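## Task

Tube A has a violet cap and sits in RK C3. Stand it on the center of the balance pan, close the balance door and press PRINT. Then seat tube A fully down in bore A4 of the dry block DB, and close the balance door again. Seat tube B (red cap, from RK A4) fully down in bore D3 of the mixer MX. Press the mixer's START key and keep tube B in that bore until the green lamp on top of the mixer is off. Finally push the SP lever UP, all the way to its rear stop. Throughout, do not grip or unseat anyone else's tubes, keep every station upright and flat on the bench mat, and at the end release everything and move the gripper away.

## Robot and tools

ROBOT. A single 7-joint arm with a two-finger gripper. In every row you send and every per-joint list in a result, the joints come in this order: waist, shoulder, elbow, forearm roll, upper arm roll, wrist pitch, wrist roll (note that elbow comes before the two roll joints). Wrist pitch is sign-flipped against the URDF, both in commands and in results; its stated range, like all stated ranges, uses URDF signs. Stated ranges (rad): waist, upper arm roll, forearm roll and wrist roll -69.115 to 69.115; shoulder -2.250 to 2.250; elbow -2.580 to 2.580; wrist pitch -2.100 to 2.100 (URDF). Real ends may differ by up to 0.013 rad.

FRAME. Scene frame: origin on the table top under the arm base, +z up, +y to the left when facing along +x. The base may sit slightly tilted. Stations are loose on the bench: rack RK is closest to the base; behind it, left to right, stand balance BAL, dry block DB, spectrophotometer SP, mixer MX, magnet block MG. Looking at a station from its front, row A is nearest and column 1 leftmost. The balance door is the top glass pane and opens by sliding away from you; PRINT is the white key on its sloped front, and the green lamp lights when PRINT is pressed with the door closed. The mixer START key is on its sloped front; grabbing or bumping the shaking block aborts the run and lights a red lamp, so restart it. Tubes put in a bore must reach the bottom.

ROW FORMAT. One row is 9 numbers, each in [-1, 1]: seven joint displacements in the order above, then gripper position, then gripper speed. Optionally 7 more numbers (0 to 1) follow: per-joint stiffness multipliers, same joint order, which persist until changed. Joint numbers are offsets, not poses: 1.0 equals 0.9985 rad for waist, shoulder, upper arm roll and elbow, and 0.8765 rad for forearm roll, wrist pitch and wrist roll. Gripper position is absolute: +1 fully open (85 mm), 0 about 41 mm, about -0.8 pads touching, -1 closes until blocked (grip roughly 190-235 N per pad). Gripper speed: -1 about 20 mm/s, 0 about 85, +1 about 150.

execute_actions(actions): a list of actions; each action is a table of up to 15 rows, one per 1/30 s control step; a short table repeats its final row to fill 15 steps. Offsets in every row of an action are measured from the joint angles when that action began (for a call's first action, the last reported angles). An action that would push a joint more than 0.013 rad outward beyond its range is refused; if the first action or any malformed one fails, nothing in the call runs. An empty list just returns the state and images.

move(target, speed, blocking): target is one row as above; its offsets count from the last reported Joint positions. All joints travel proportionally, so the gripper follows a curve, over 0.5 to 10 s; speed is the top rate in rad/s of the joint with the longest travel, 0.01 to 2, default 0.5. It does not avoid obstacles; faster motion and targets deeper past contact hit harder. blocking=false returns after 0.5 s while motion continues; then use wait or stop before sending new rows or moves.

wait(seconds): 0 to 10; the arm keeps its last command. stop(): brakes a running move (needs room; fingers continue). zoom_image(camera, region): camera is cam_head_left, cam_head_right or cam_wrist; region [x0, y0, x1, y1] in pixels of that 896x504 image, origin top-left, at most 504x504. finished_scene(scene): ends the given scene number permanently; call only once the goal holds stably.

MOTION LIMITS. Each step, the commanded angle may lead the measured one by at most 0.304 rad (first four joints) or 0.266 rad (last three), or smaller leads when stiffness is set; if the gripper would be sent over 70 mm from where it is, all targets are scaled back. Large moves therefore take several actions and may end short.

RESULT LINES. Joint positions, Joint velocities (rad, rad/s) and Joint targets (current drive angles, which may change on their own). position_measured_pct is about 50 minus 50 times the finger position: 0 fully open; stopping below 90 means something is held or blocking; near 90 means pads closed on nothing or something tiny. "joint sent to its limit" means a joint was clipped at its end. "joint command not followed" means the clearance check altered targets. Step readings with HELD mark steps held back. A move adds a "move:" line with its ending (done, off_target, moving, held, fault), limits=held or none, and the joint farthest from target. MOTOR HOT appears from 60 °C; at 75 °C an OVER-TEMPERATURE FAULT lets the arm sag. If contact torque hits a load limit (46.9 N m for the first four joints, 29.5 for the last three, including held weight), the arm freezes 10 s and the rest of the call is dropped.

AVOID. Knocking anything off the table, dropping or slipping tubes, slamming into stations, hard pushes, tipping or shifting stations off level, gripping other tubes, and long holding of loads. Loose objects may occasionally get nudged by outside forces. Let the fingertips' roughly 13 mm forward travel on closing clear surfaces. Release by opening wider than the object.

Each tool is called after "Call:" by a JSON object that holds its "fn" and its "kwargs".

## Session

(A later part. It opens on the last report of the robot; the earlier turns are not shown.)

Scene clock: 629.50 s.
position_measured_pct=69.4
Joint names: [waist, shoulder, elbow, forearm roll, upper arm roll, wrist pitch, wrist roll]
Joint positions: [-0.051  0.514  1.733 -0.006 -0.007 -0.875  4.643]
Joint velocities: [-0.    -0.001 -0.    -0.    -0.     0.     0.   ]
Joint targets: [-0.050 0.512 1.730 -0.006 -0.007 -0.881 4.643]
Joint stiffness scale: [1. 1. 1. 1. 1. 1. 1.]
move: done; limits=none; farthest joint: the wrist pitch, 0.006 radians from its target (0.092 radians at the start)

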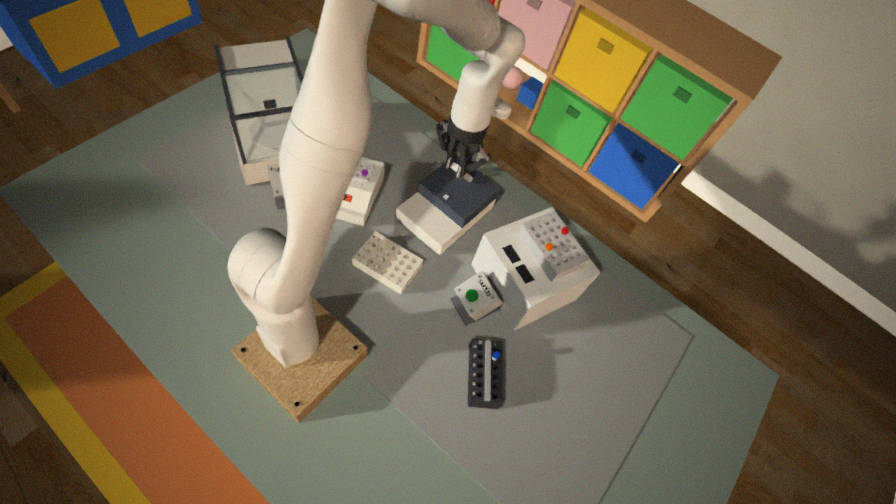

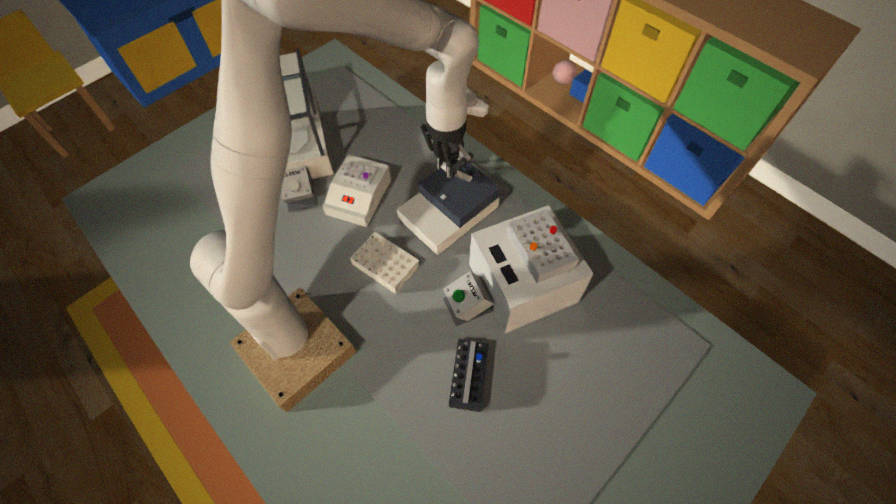

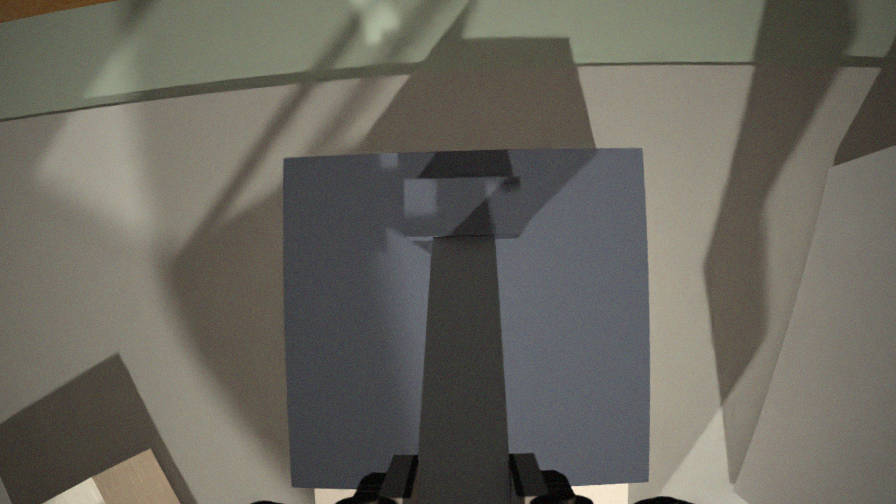

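Call:
{"fn": "move", "kwargs": {"target": [0.009,0.03,-0.145,0,0,-0.155,0,-0.402,-1], "speed": 0.12}}

Call:
{"fn": "move", "kwargs": {"target": [0.008,0.245,-0.468,0,0,-0.54,0,-0.402,-1], "speed": 0.25}}

Scene clock: 649.50 s.
position_measured_pct=69.4
Joint names: [waist, shoulder, elbow, forearm roll, upper arm roll, wrist pitch, wrist roll]
Joint positions: [-0.045  0.543  1.595 -0.006 -0.007 -1.009  4.643]
Joint velocities: [ 0.     0.003 -0.001  0.     0.001 -0.002 -0.   ]
Joint targets: [-0.042 0.544 1.589 -0.006 -0.007 -1.011 4.643]
Joint stiffness scale: [1. 1. 1. 1. 1. 1. 1.]
move: done; limits=none; farthest joint: the elbow, 0.007 radians from its target (0.145 radians at the start)

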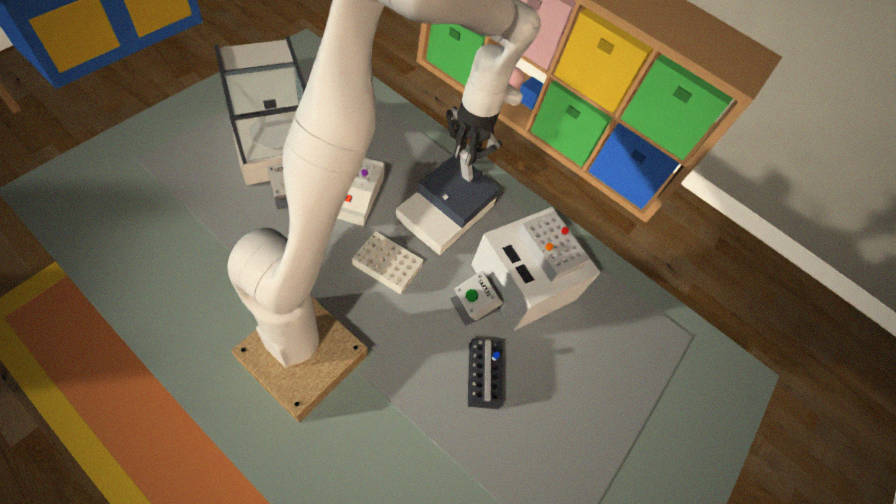

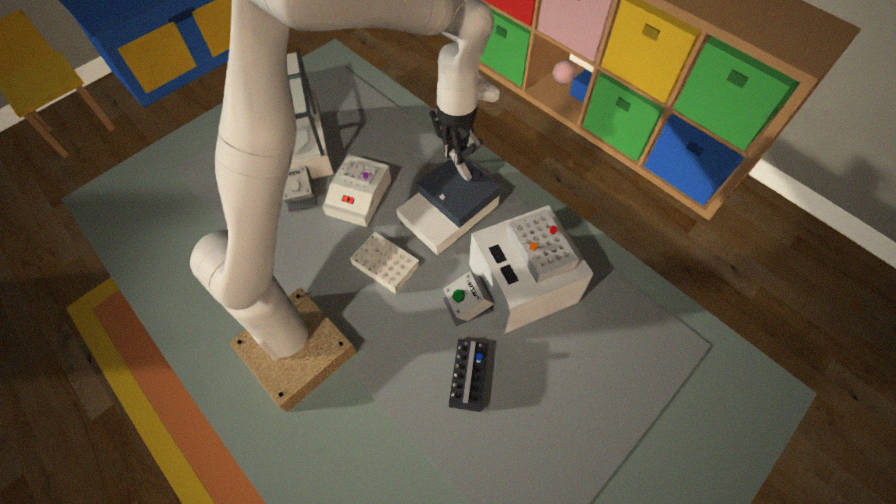

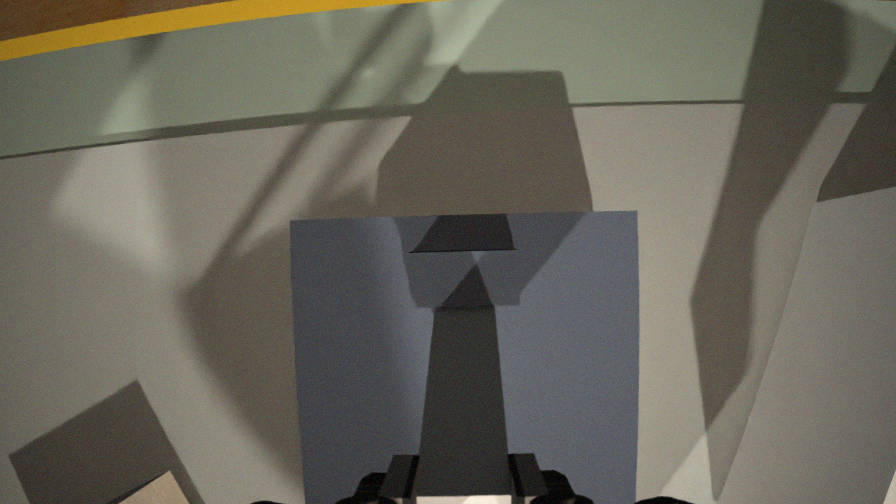

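Scene clock: 651.87 s.
position_measured_pct=69.4
Joint names: [waist, shoulder, elbow, forearm roll, upper arm roll, wrist pitch, wrist roll]
Joint positions: [-0.04   0.786  1.135 -0.006 -0.007 -1.483  4.643]
Joint velocities: [ 0.     0.003 -0.002  0.     0.    -0.    -0.001]
Joint targets: [-0.037 0.787 1.128 -0.006 -0.007 -1.483 4.643]
Joint stiffness scale: [1. 1. 1. 1. 1. 1. 1.]
move: done; limits=none; farthest joint: the elbow, 0.008 radians from its target (0.468 radians at the start)

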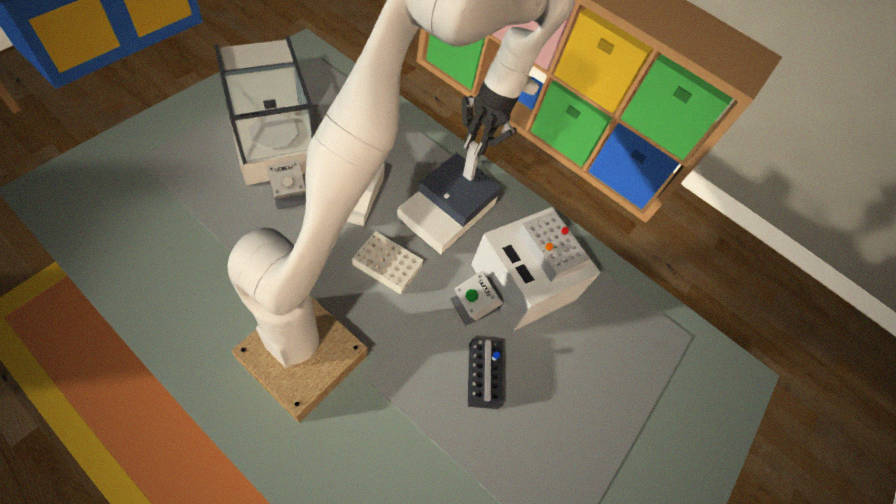

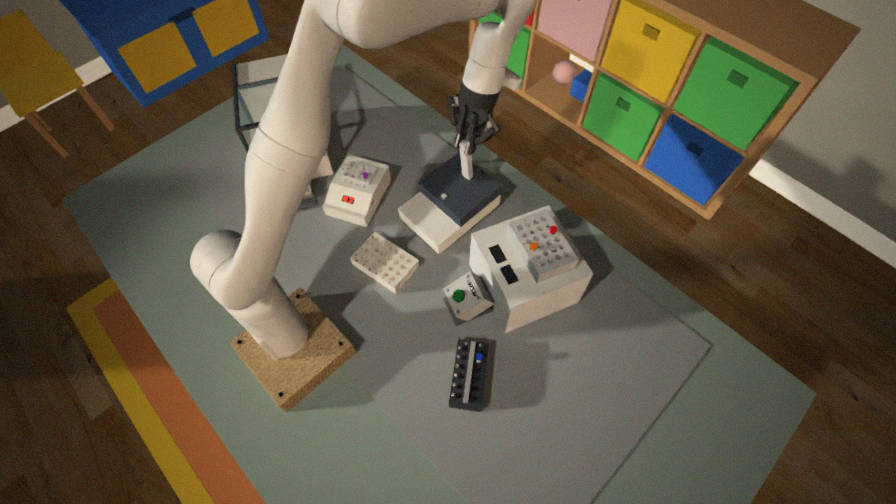

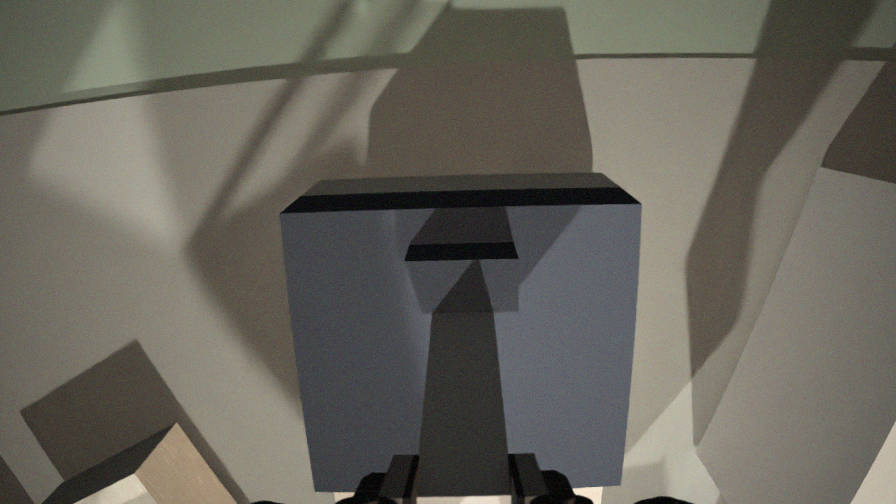

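Call:
{"fn": "move", "kwargs": {"target": [0.008,0.322,-0.61,0,0,-0.552,0,-0.402,-1], "speed": 0.25}}

Scene clock: 658.60 s.
position_measured_pct=69.4
Joint names: [waist, shoulder, elbow, forearm roll, upper arm roll, wrist pitch, wrist roll]
Joint positions: [-0.036  1.106  0.532 -0.006 -0.007 -1.966  4.643]
Joint velocities: [ 0.003  0.003 -0.002  0.001  0.    -0.001 -0.   ]
Joint targets: [-0.032 1.108 0.526 -0.006 -0.007 -1.967 4.643]
Joint stiffness scale: [1. 1. 1. 1. 1. 1. 1.]
move: done; limits=none; farthest joint: the elbow, 0.007 radians from its target (0.609 radians at the start)

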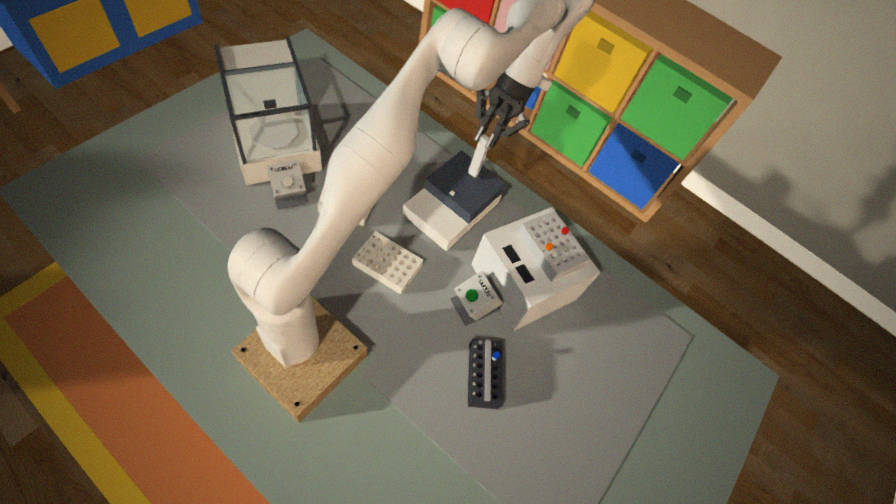

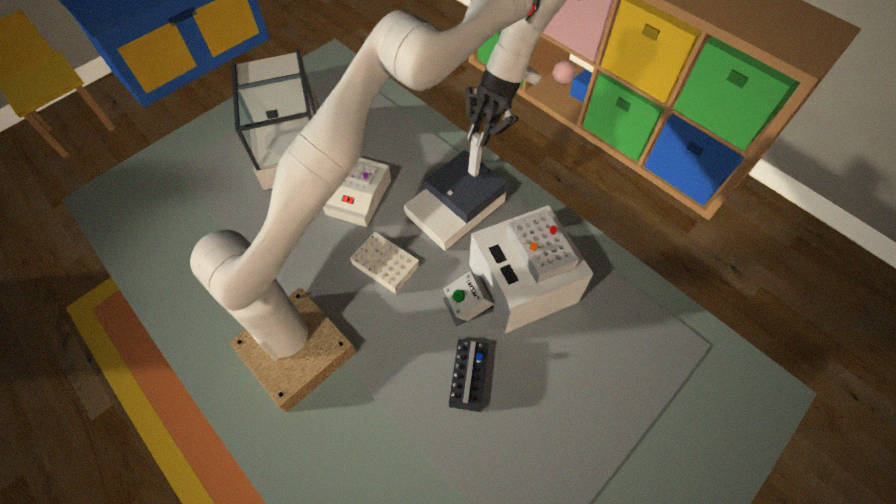

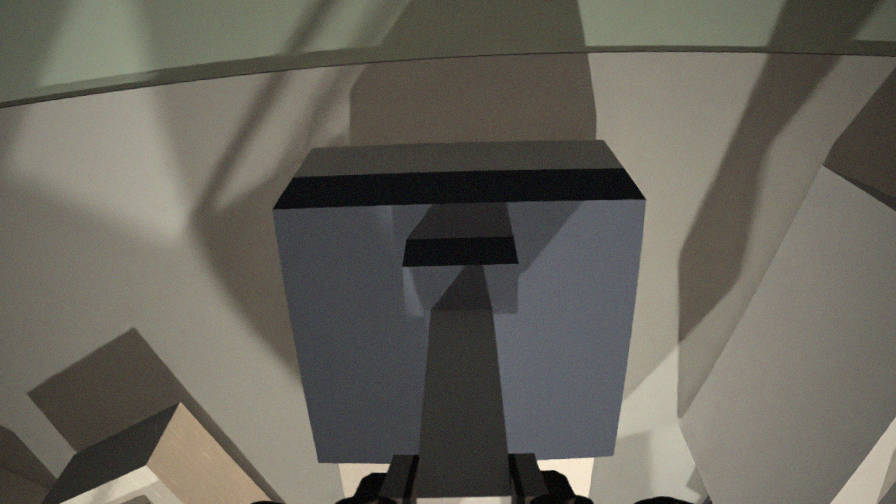

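Call:
{"fn": "move", "kwargs": {"target": [0,0.035,0,0,0,-0.12,0,-0.402,-1], "speed": 0.08}}

Call:
{"fn": "zoom_image", "kwargs": {"camera": "cam_head_left", "region": [380,60,600,260]}}

Scene clock: 664.50 s.
position_measured_pct=69.4
Joint names: [waist, shoulder, elbow, forearm roll, upper arm roll, wrist pitch, wrist roll]
Joint positions: [-0.036  1.143  0.532 -0.006 -0.007 -2.05   4.643]
Joint velocities: [-0.001  0.    -0.     0.     0.    -0.001  0.001]
Joint targets: [-0.036 1.141 0.532 -0.006 -0.007 -2.072 4.643]
Joint stiffness scale: [1. 1. 1. 1. 1. 1. 1.]
move: off_target; limits=none; farthest joint: the wrist pitch, 0.021 radians from its target (0.105 radians at the start)

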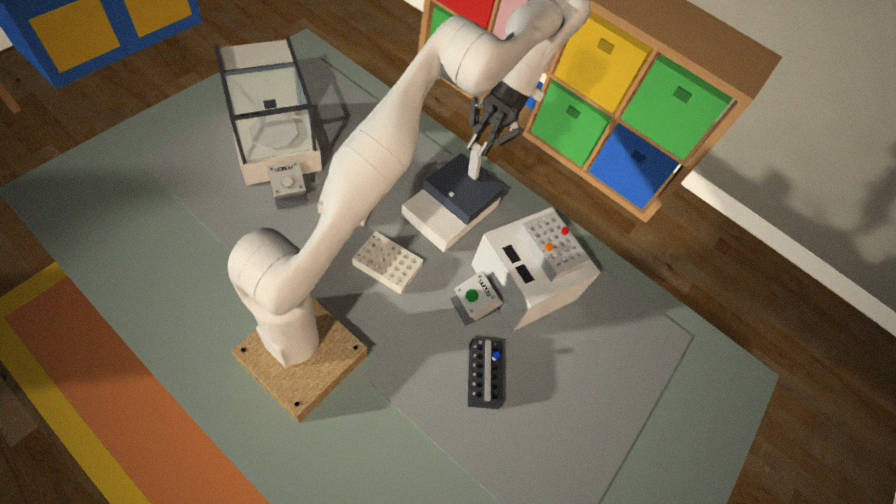

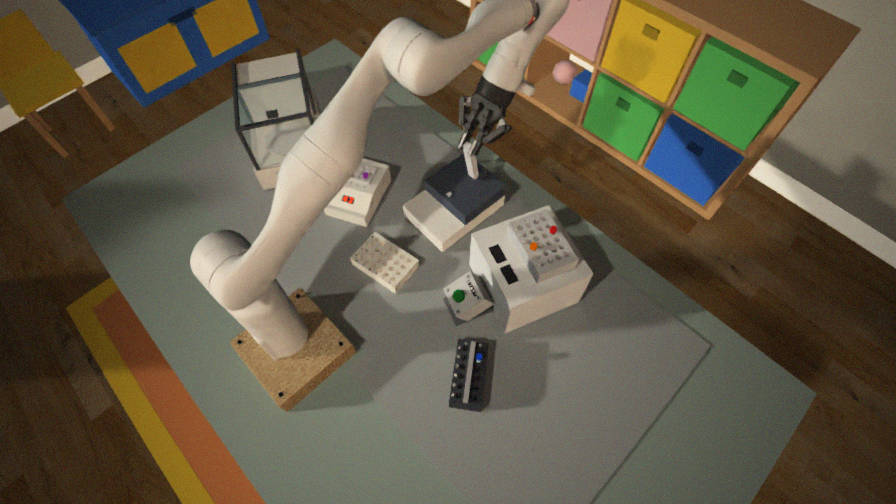

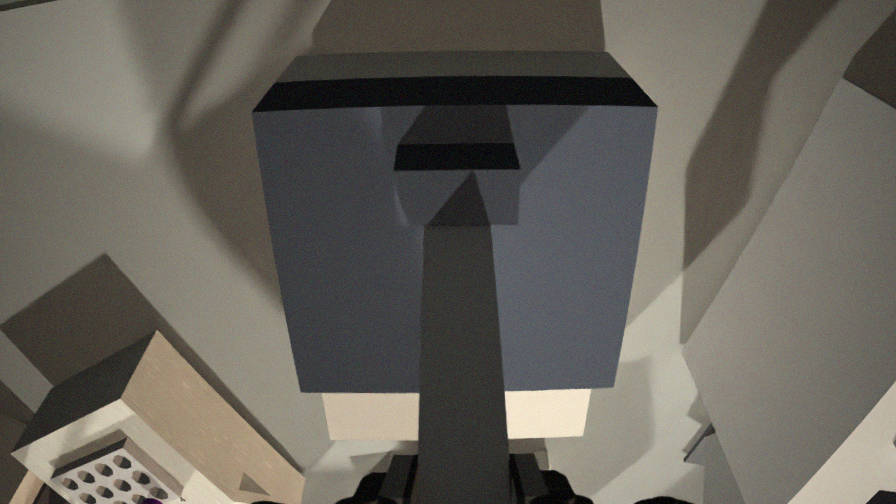

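Region (380, 60, 600, 260) of cam_head_left's 896x504 image, scaled by 2.291, with more detail than that image has; it fills the top 458 rows of this view, and the rest is white.

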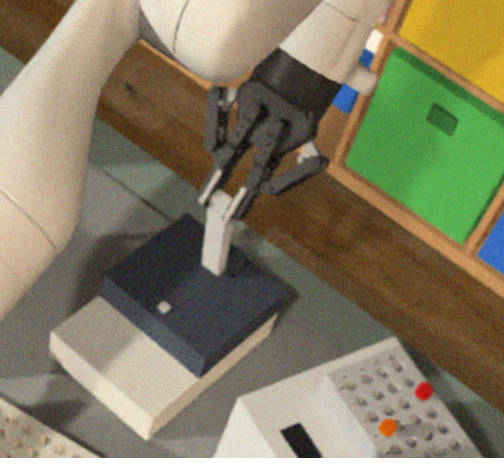

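Call:
{"fn": "move", "kwargs": {"target": [0,0,0,0,0,0.16,0,-0.402,-1], "speed": 0.08}}

Call:
{"fn": "zoom_image", "kwargs": {"camera": "cam_head_left", "region": [380,60,600,260]}}

Scene clock: 671.23 s.
position_measured_pct=69.4
Joint names: [waist, shoulder, elbow, forearm roll, upper arm roll, wrist pitch, wrist roll]
Joint positions: [-0.032  1.118  0.527 -0.005 -0.006 -1.939  4.643]
Joint velocities: [-0.     0.001 -0.    -0.    -0.    -0.001 -0.   ]
Joint targets: [-0.036 1.143 0.532 -0.006 -0.007 -1.910 4.643]
Joint stiffness scale: [1. 1. 1. 1. 1. 1. 1.]
move: off_target; limits=none; farthest joint: the wrist pitch, 0.029 radians from its target (0.140 radians at the start)

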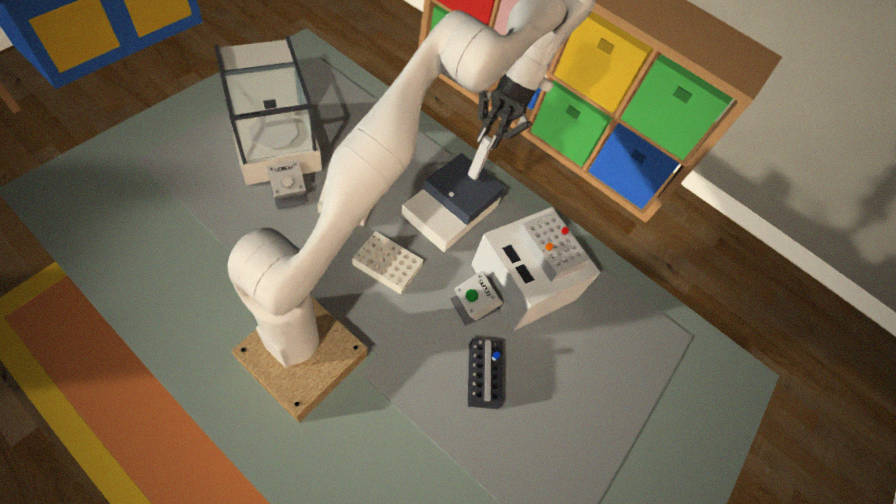

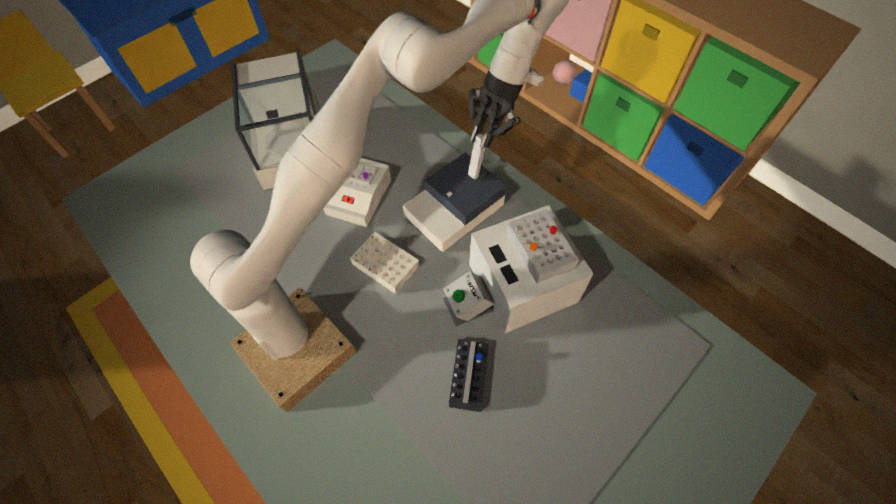

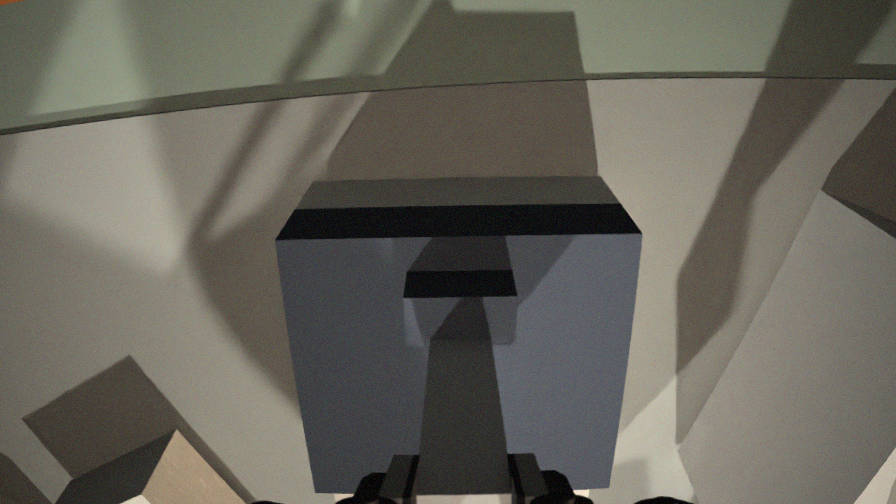

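Region (380, 60, 600, 260) of cam_head_left's 896x504 image, scaled by 2.291, with more detail than that image has; it fills the top 458 rows of this view, and the rest is white.

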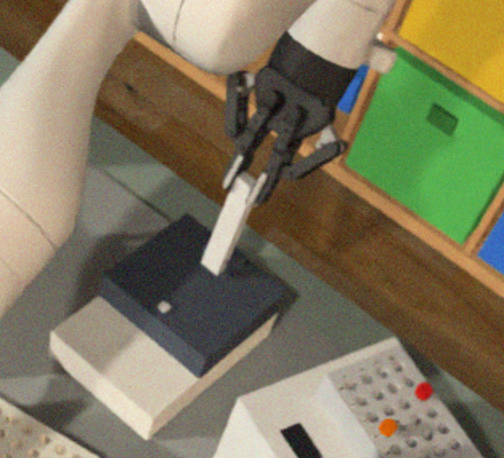

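Pressing down works. Continue.

Call:
{"fn": "move", "kwargs": {"target": [0,0.012,0,0,0,0.13,0,-0.402,-1], "speed": 0.08}}

Call:
{"fn": "zoom_image", "kwargs": {"camera": "cam_head_left", "region": [380,60,600,260]}}

Scene clock: 675.90 s.
position_measured_pct=69.4
Joint names: [waist, shoulder, elbow, forearm roll, upper arm roll, wrist pitch, wrist roll]
Joint positions: [-0.03   1.105  0.524 -0.005 -0.006 -1.859  4.643]
Joint velocities: [ 0.001  0.001 -0.     0.    -0.    -0.     0.   ]
Joint targets: [-0.032 1.130 0.527 -0.005 -0.006 -1.825 4.643]
Joint stiffness scale: [1. 1. 1. 1. 1. 1. 1.]
move: off_target; limits=none; farthest joint: the wrist pitch, 0.034 radians from its target (0.114 radians at the start)

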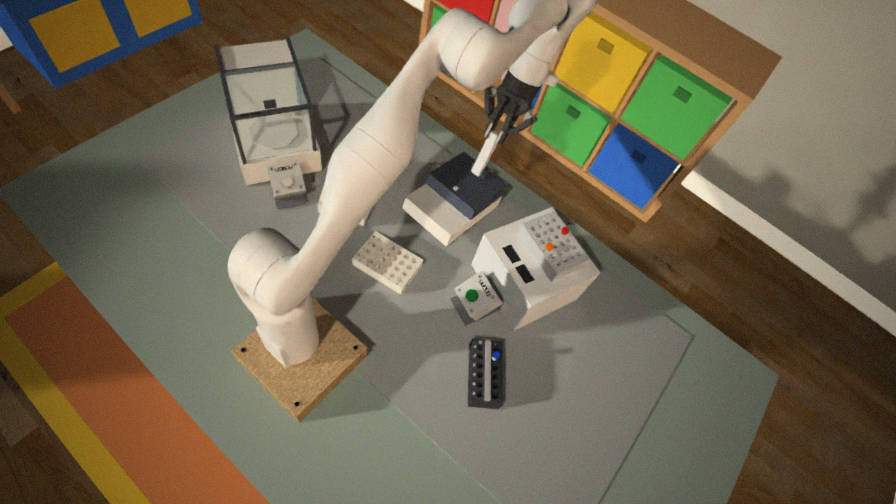

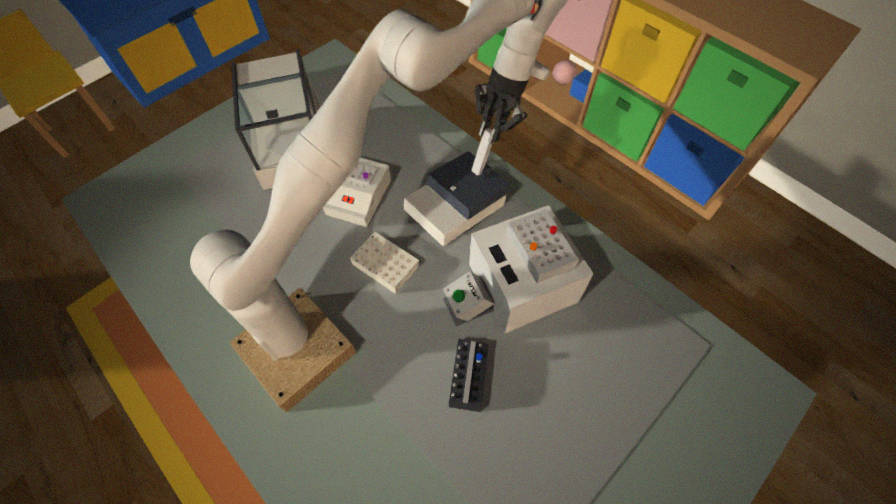

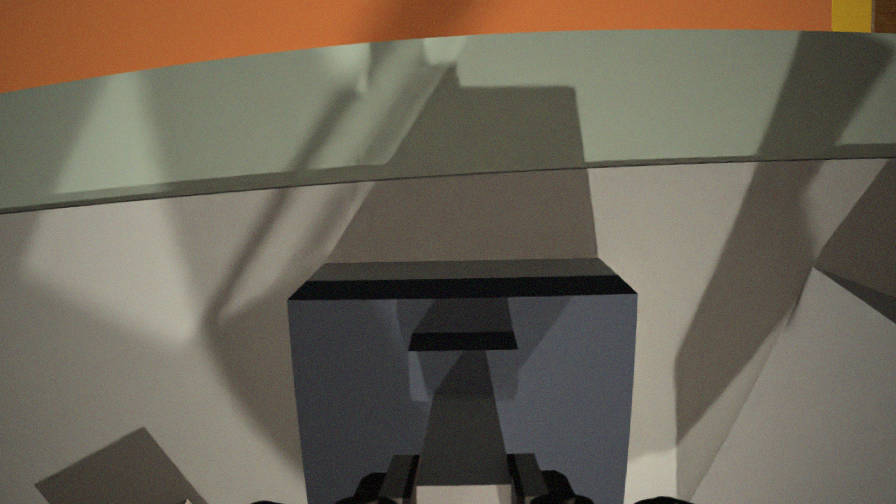

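Region (380, 60, 600, 260) of cam_head_left's 896x504 image, scaled by 2.291, with more detail than that image has; it fills the top 458 rows of this view, and the rest is white.

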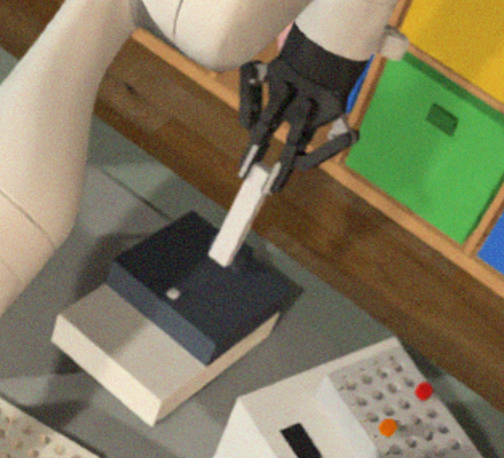

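SP is tipping: lever at its stop. Ease off, release.

Call:
{"fn": "move", "kwargs": {"target": [0,0,0,0,0,-0.04,0,-0.402,-1], "speed": 0.05}}

Call:
{"fn": "move", "kwargs": {"target": [0,0,0,0,0,0,0,-0.1,-1]}}

Call:
{"fn": "move", "kwargs": {"target": [0,-0.2,0,0,0,0.1,0,-0.1,-1], "speed": 0.3}}

Call:
{"fn": "zoom_image", "kwargs": {"camera": "cam_head_left", "region": [380,60,600,260]}}

Scene clock: 681.70 s.
position_measured_pct=69.4
Joint names: [waist, shoulder, elbow, forearm roll, upper arm roll, wrist pitch, wrist roll]
Joint positions: [-0.03   1.105  0.525 -0.004 -0.006 -1.889  4.643]
Joint velocities: [ 0.     0.     0.     0.001  0.    -0.    -0.   ]
Joint targets: [-0.030 1.105 0.524 -0.005 -0.006 -1.894 4.643]
Joint stiffness scale: [1. 1. 1. 1. 1. 1. 1.]
move: done; limits=none; farthest joint: the wrist pitch, 0.005 radians from its target (0.035 radians at the start)

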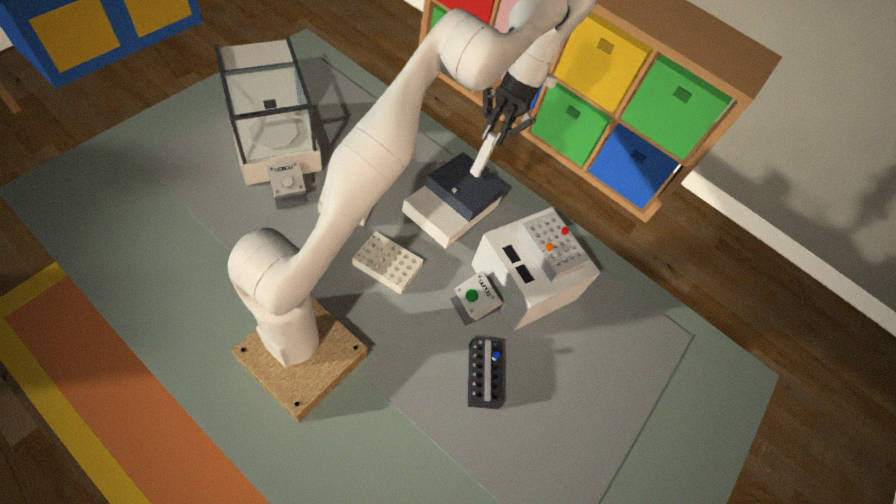

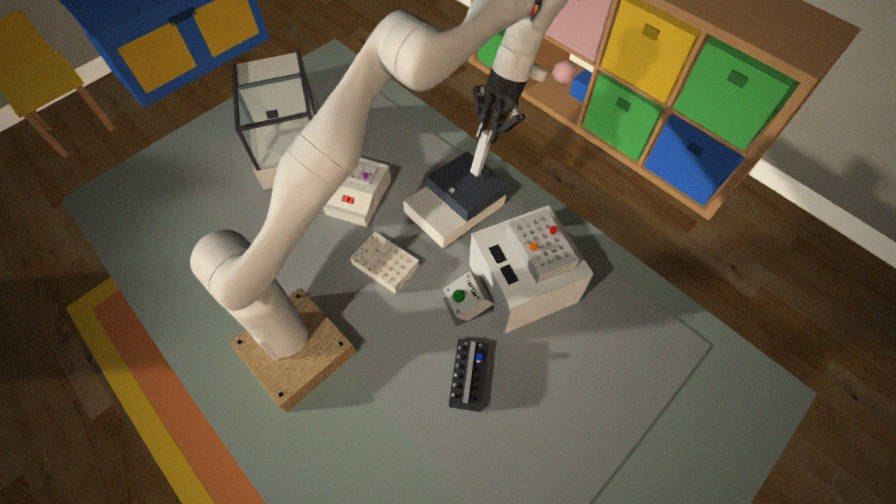

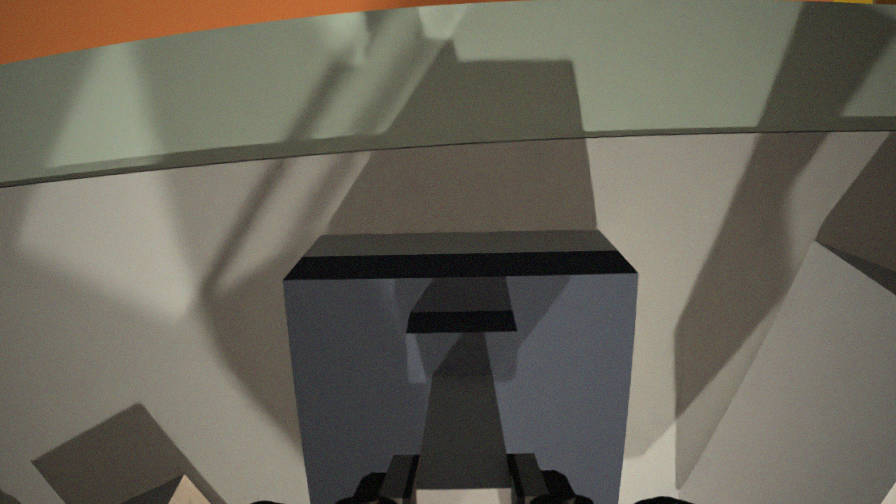

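Scene clock: 682.70 s.
position_measured_pct=54.8
Joint names: [waist, shoulder, elbow, forearm roll, upper arm roll, wrist pitch, wrist roll]
Joint positions: [-0.03   1.106  0.525 -0.004 -0.006 -1.889  4.643]
Joint velocities: [-0.001 -0.     0.     0.001 -0.     0.001  0.001]
Joint targets: [-0.030 1.105 0.525 -0.004 -0.006 -1.889 4.643]
Joint stiffness scale: [1. 1. 1. 1. 1. 1. 1.]
move: done; limits=none; farthest joint: the shoulder, 0.001 radians from its target (0.000 radians at the start)

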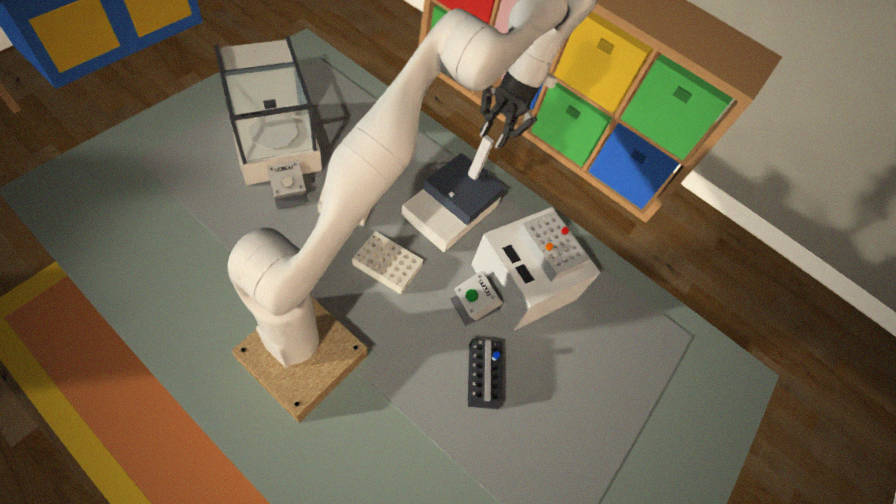

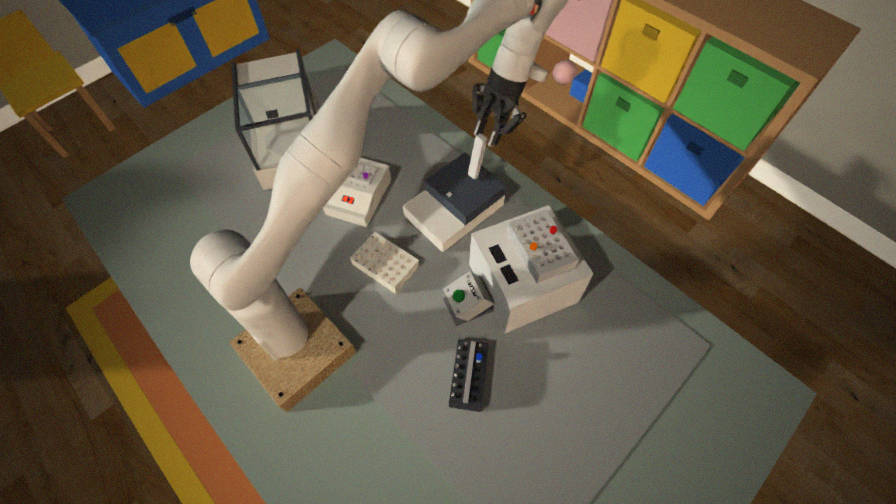

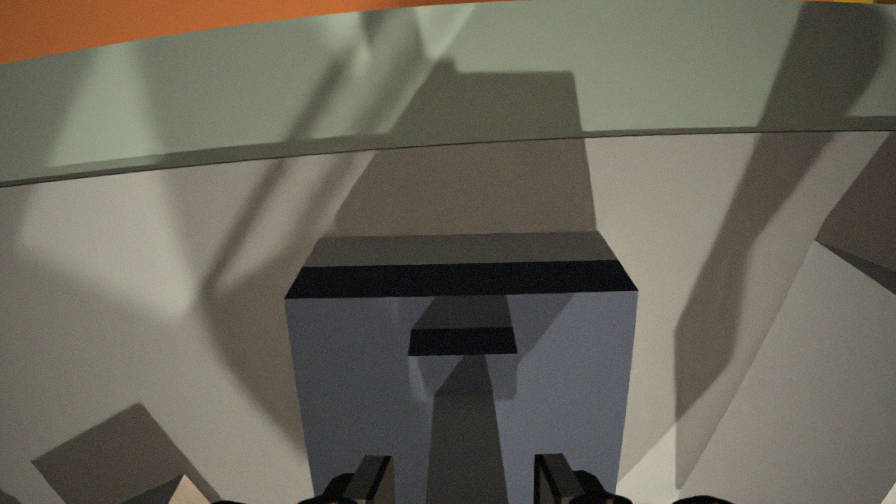

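Scene clock: 683.90 s.
position_measured_pct=54.8
Joint names: [waist, shoulder, elbow, forearm roll, upper arm roll, wrist pitch, wrist roll]
Joint positions: [-0.03   0.908  0.525 -0.004 -0.006 -1.807  4.643]
Joint velocities: [ 0.    -0.002  0.     0.     0.     0.001 -0.   ]
Joint targets: [-0.030 0.906 0.525 -0.004 -0.006 -1.802 4.643]
Joint stiffness scale: [1. 1. 1. 1. 1. 1. 1.]
move: done; limits=none; farthest joint: the wrist pitch, 0.005 radians from its target (0.088 radians at the start)

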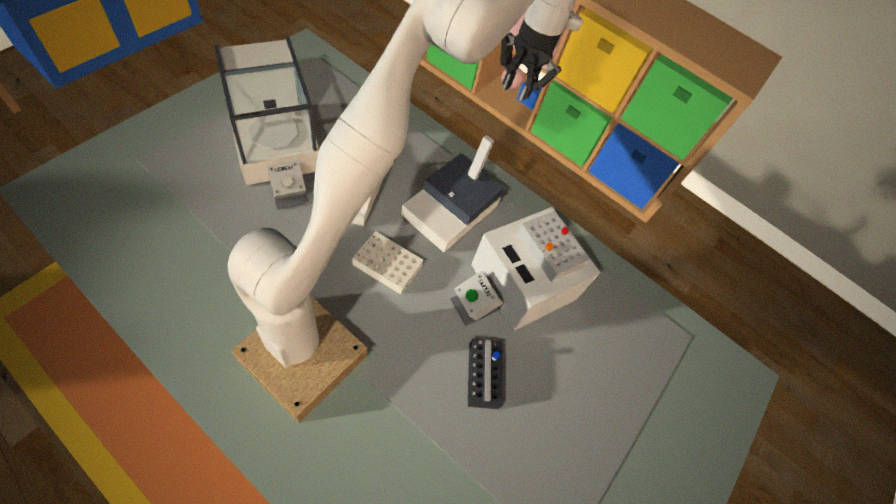

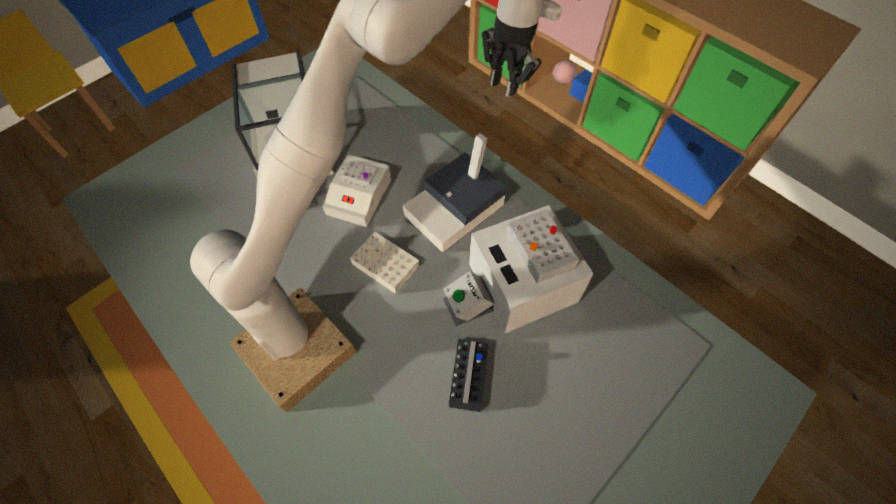

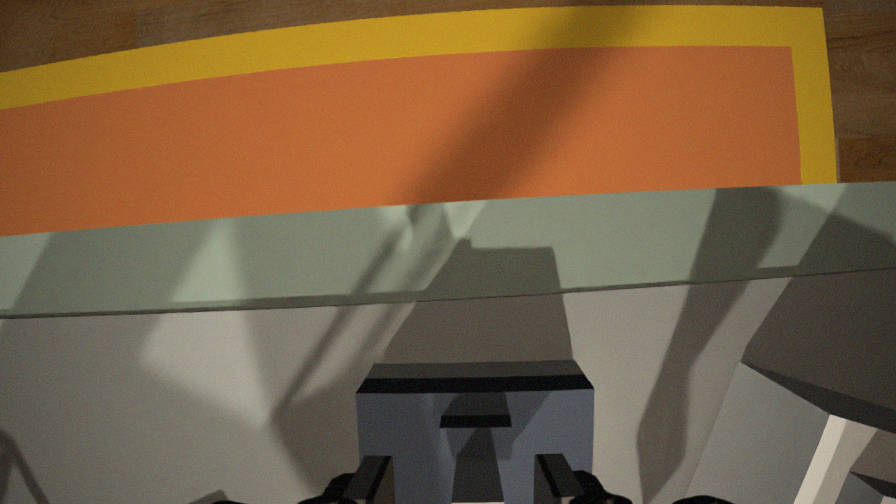

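Region (380, 60, 600, 260) of cam_head_left's 896x504 image, scaled by 2.291, with more detail than that image has; it fills the top 458 rows of this view, and the rest is white.

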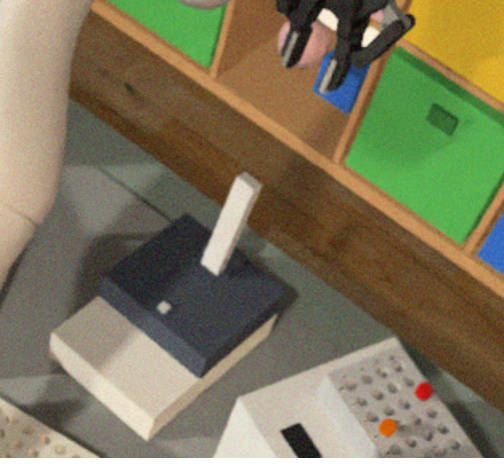

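Call:
{"fn": "finished_scene", "kwargs": {"scene": 1}}

The scene is finished: the task was done.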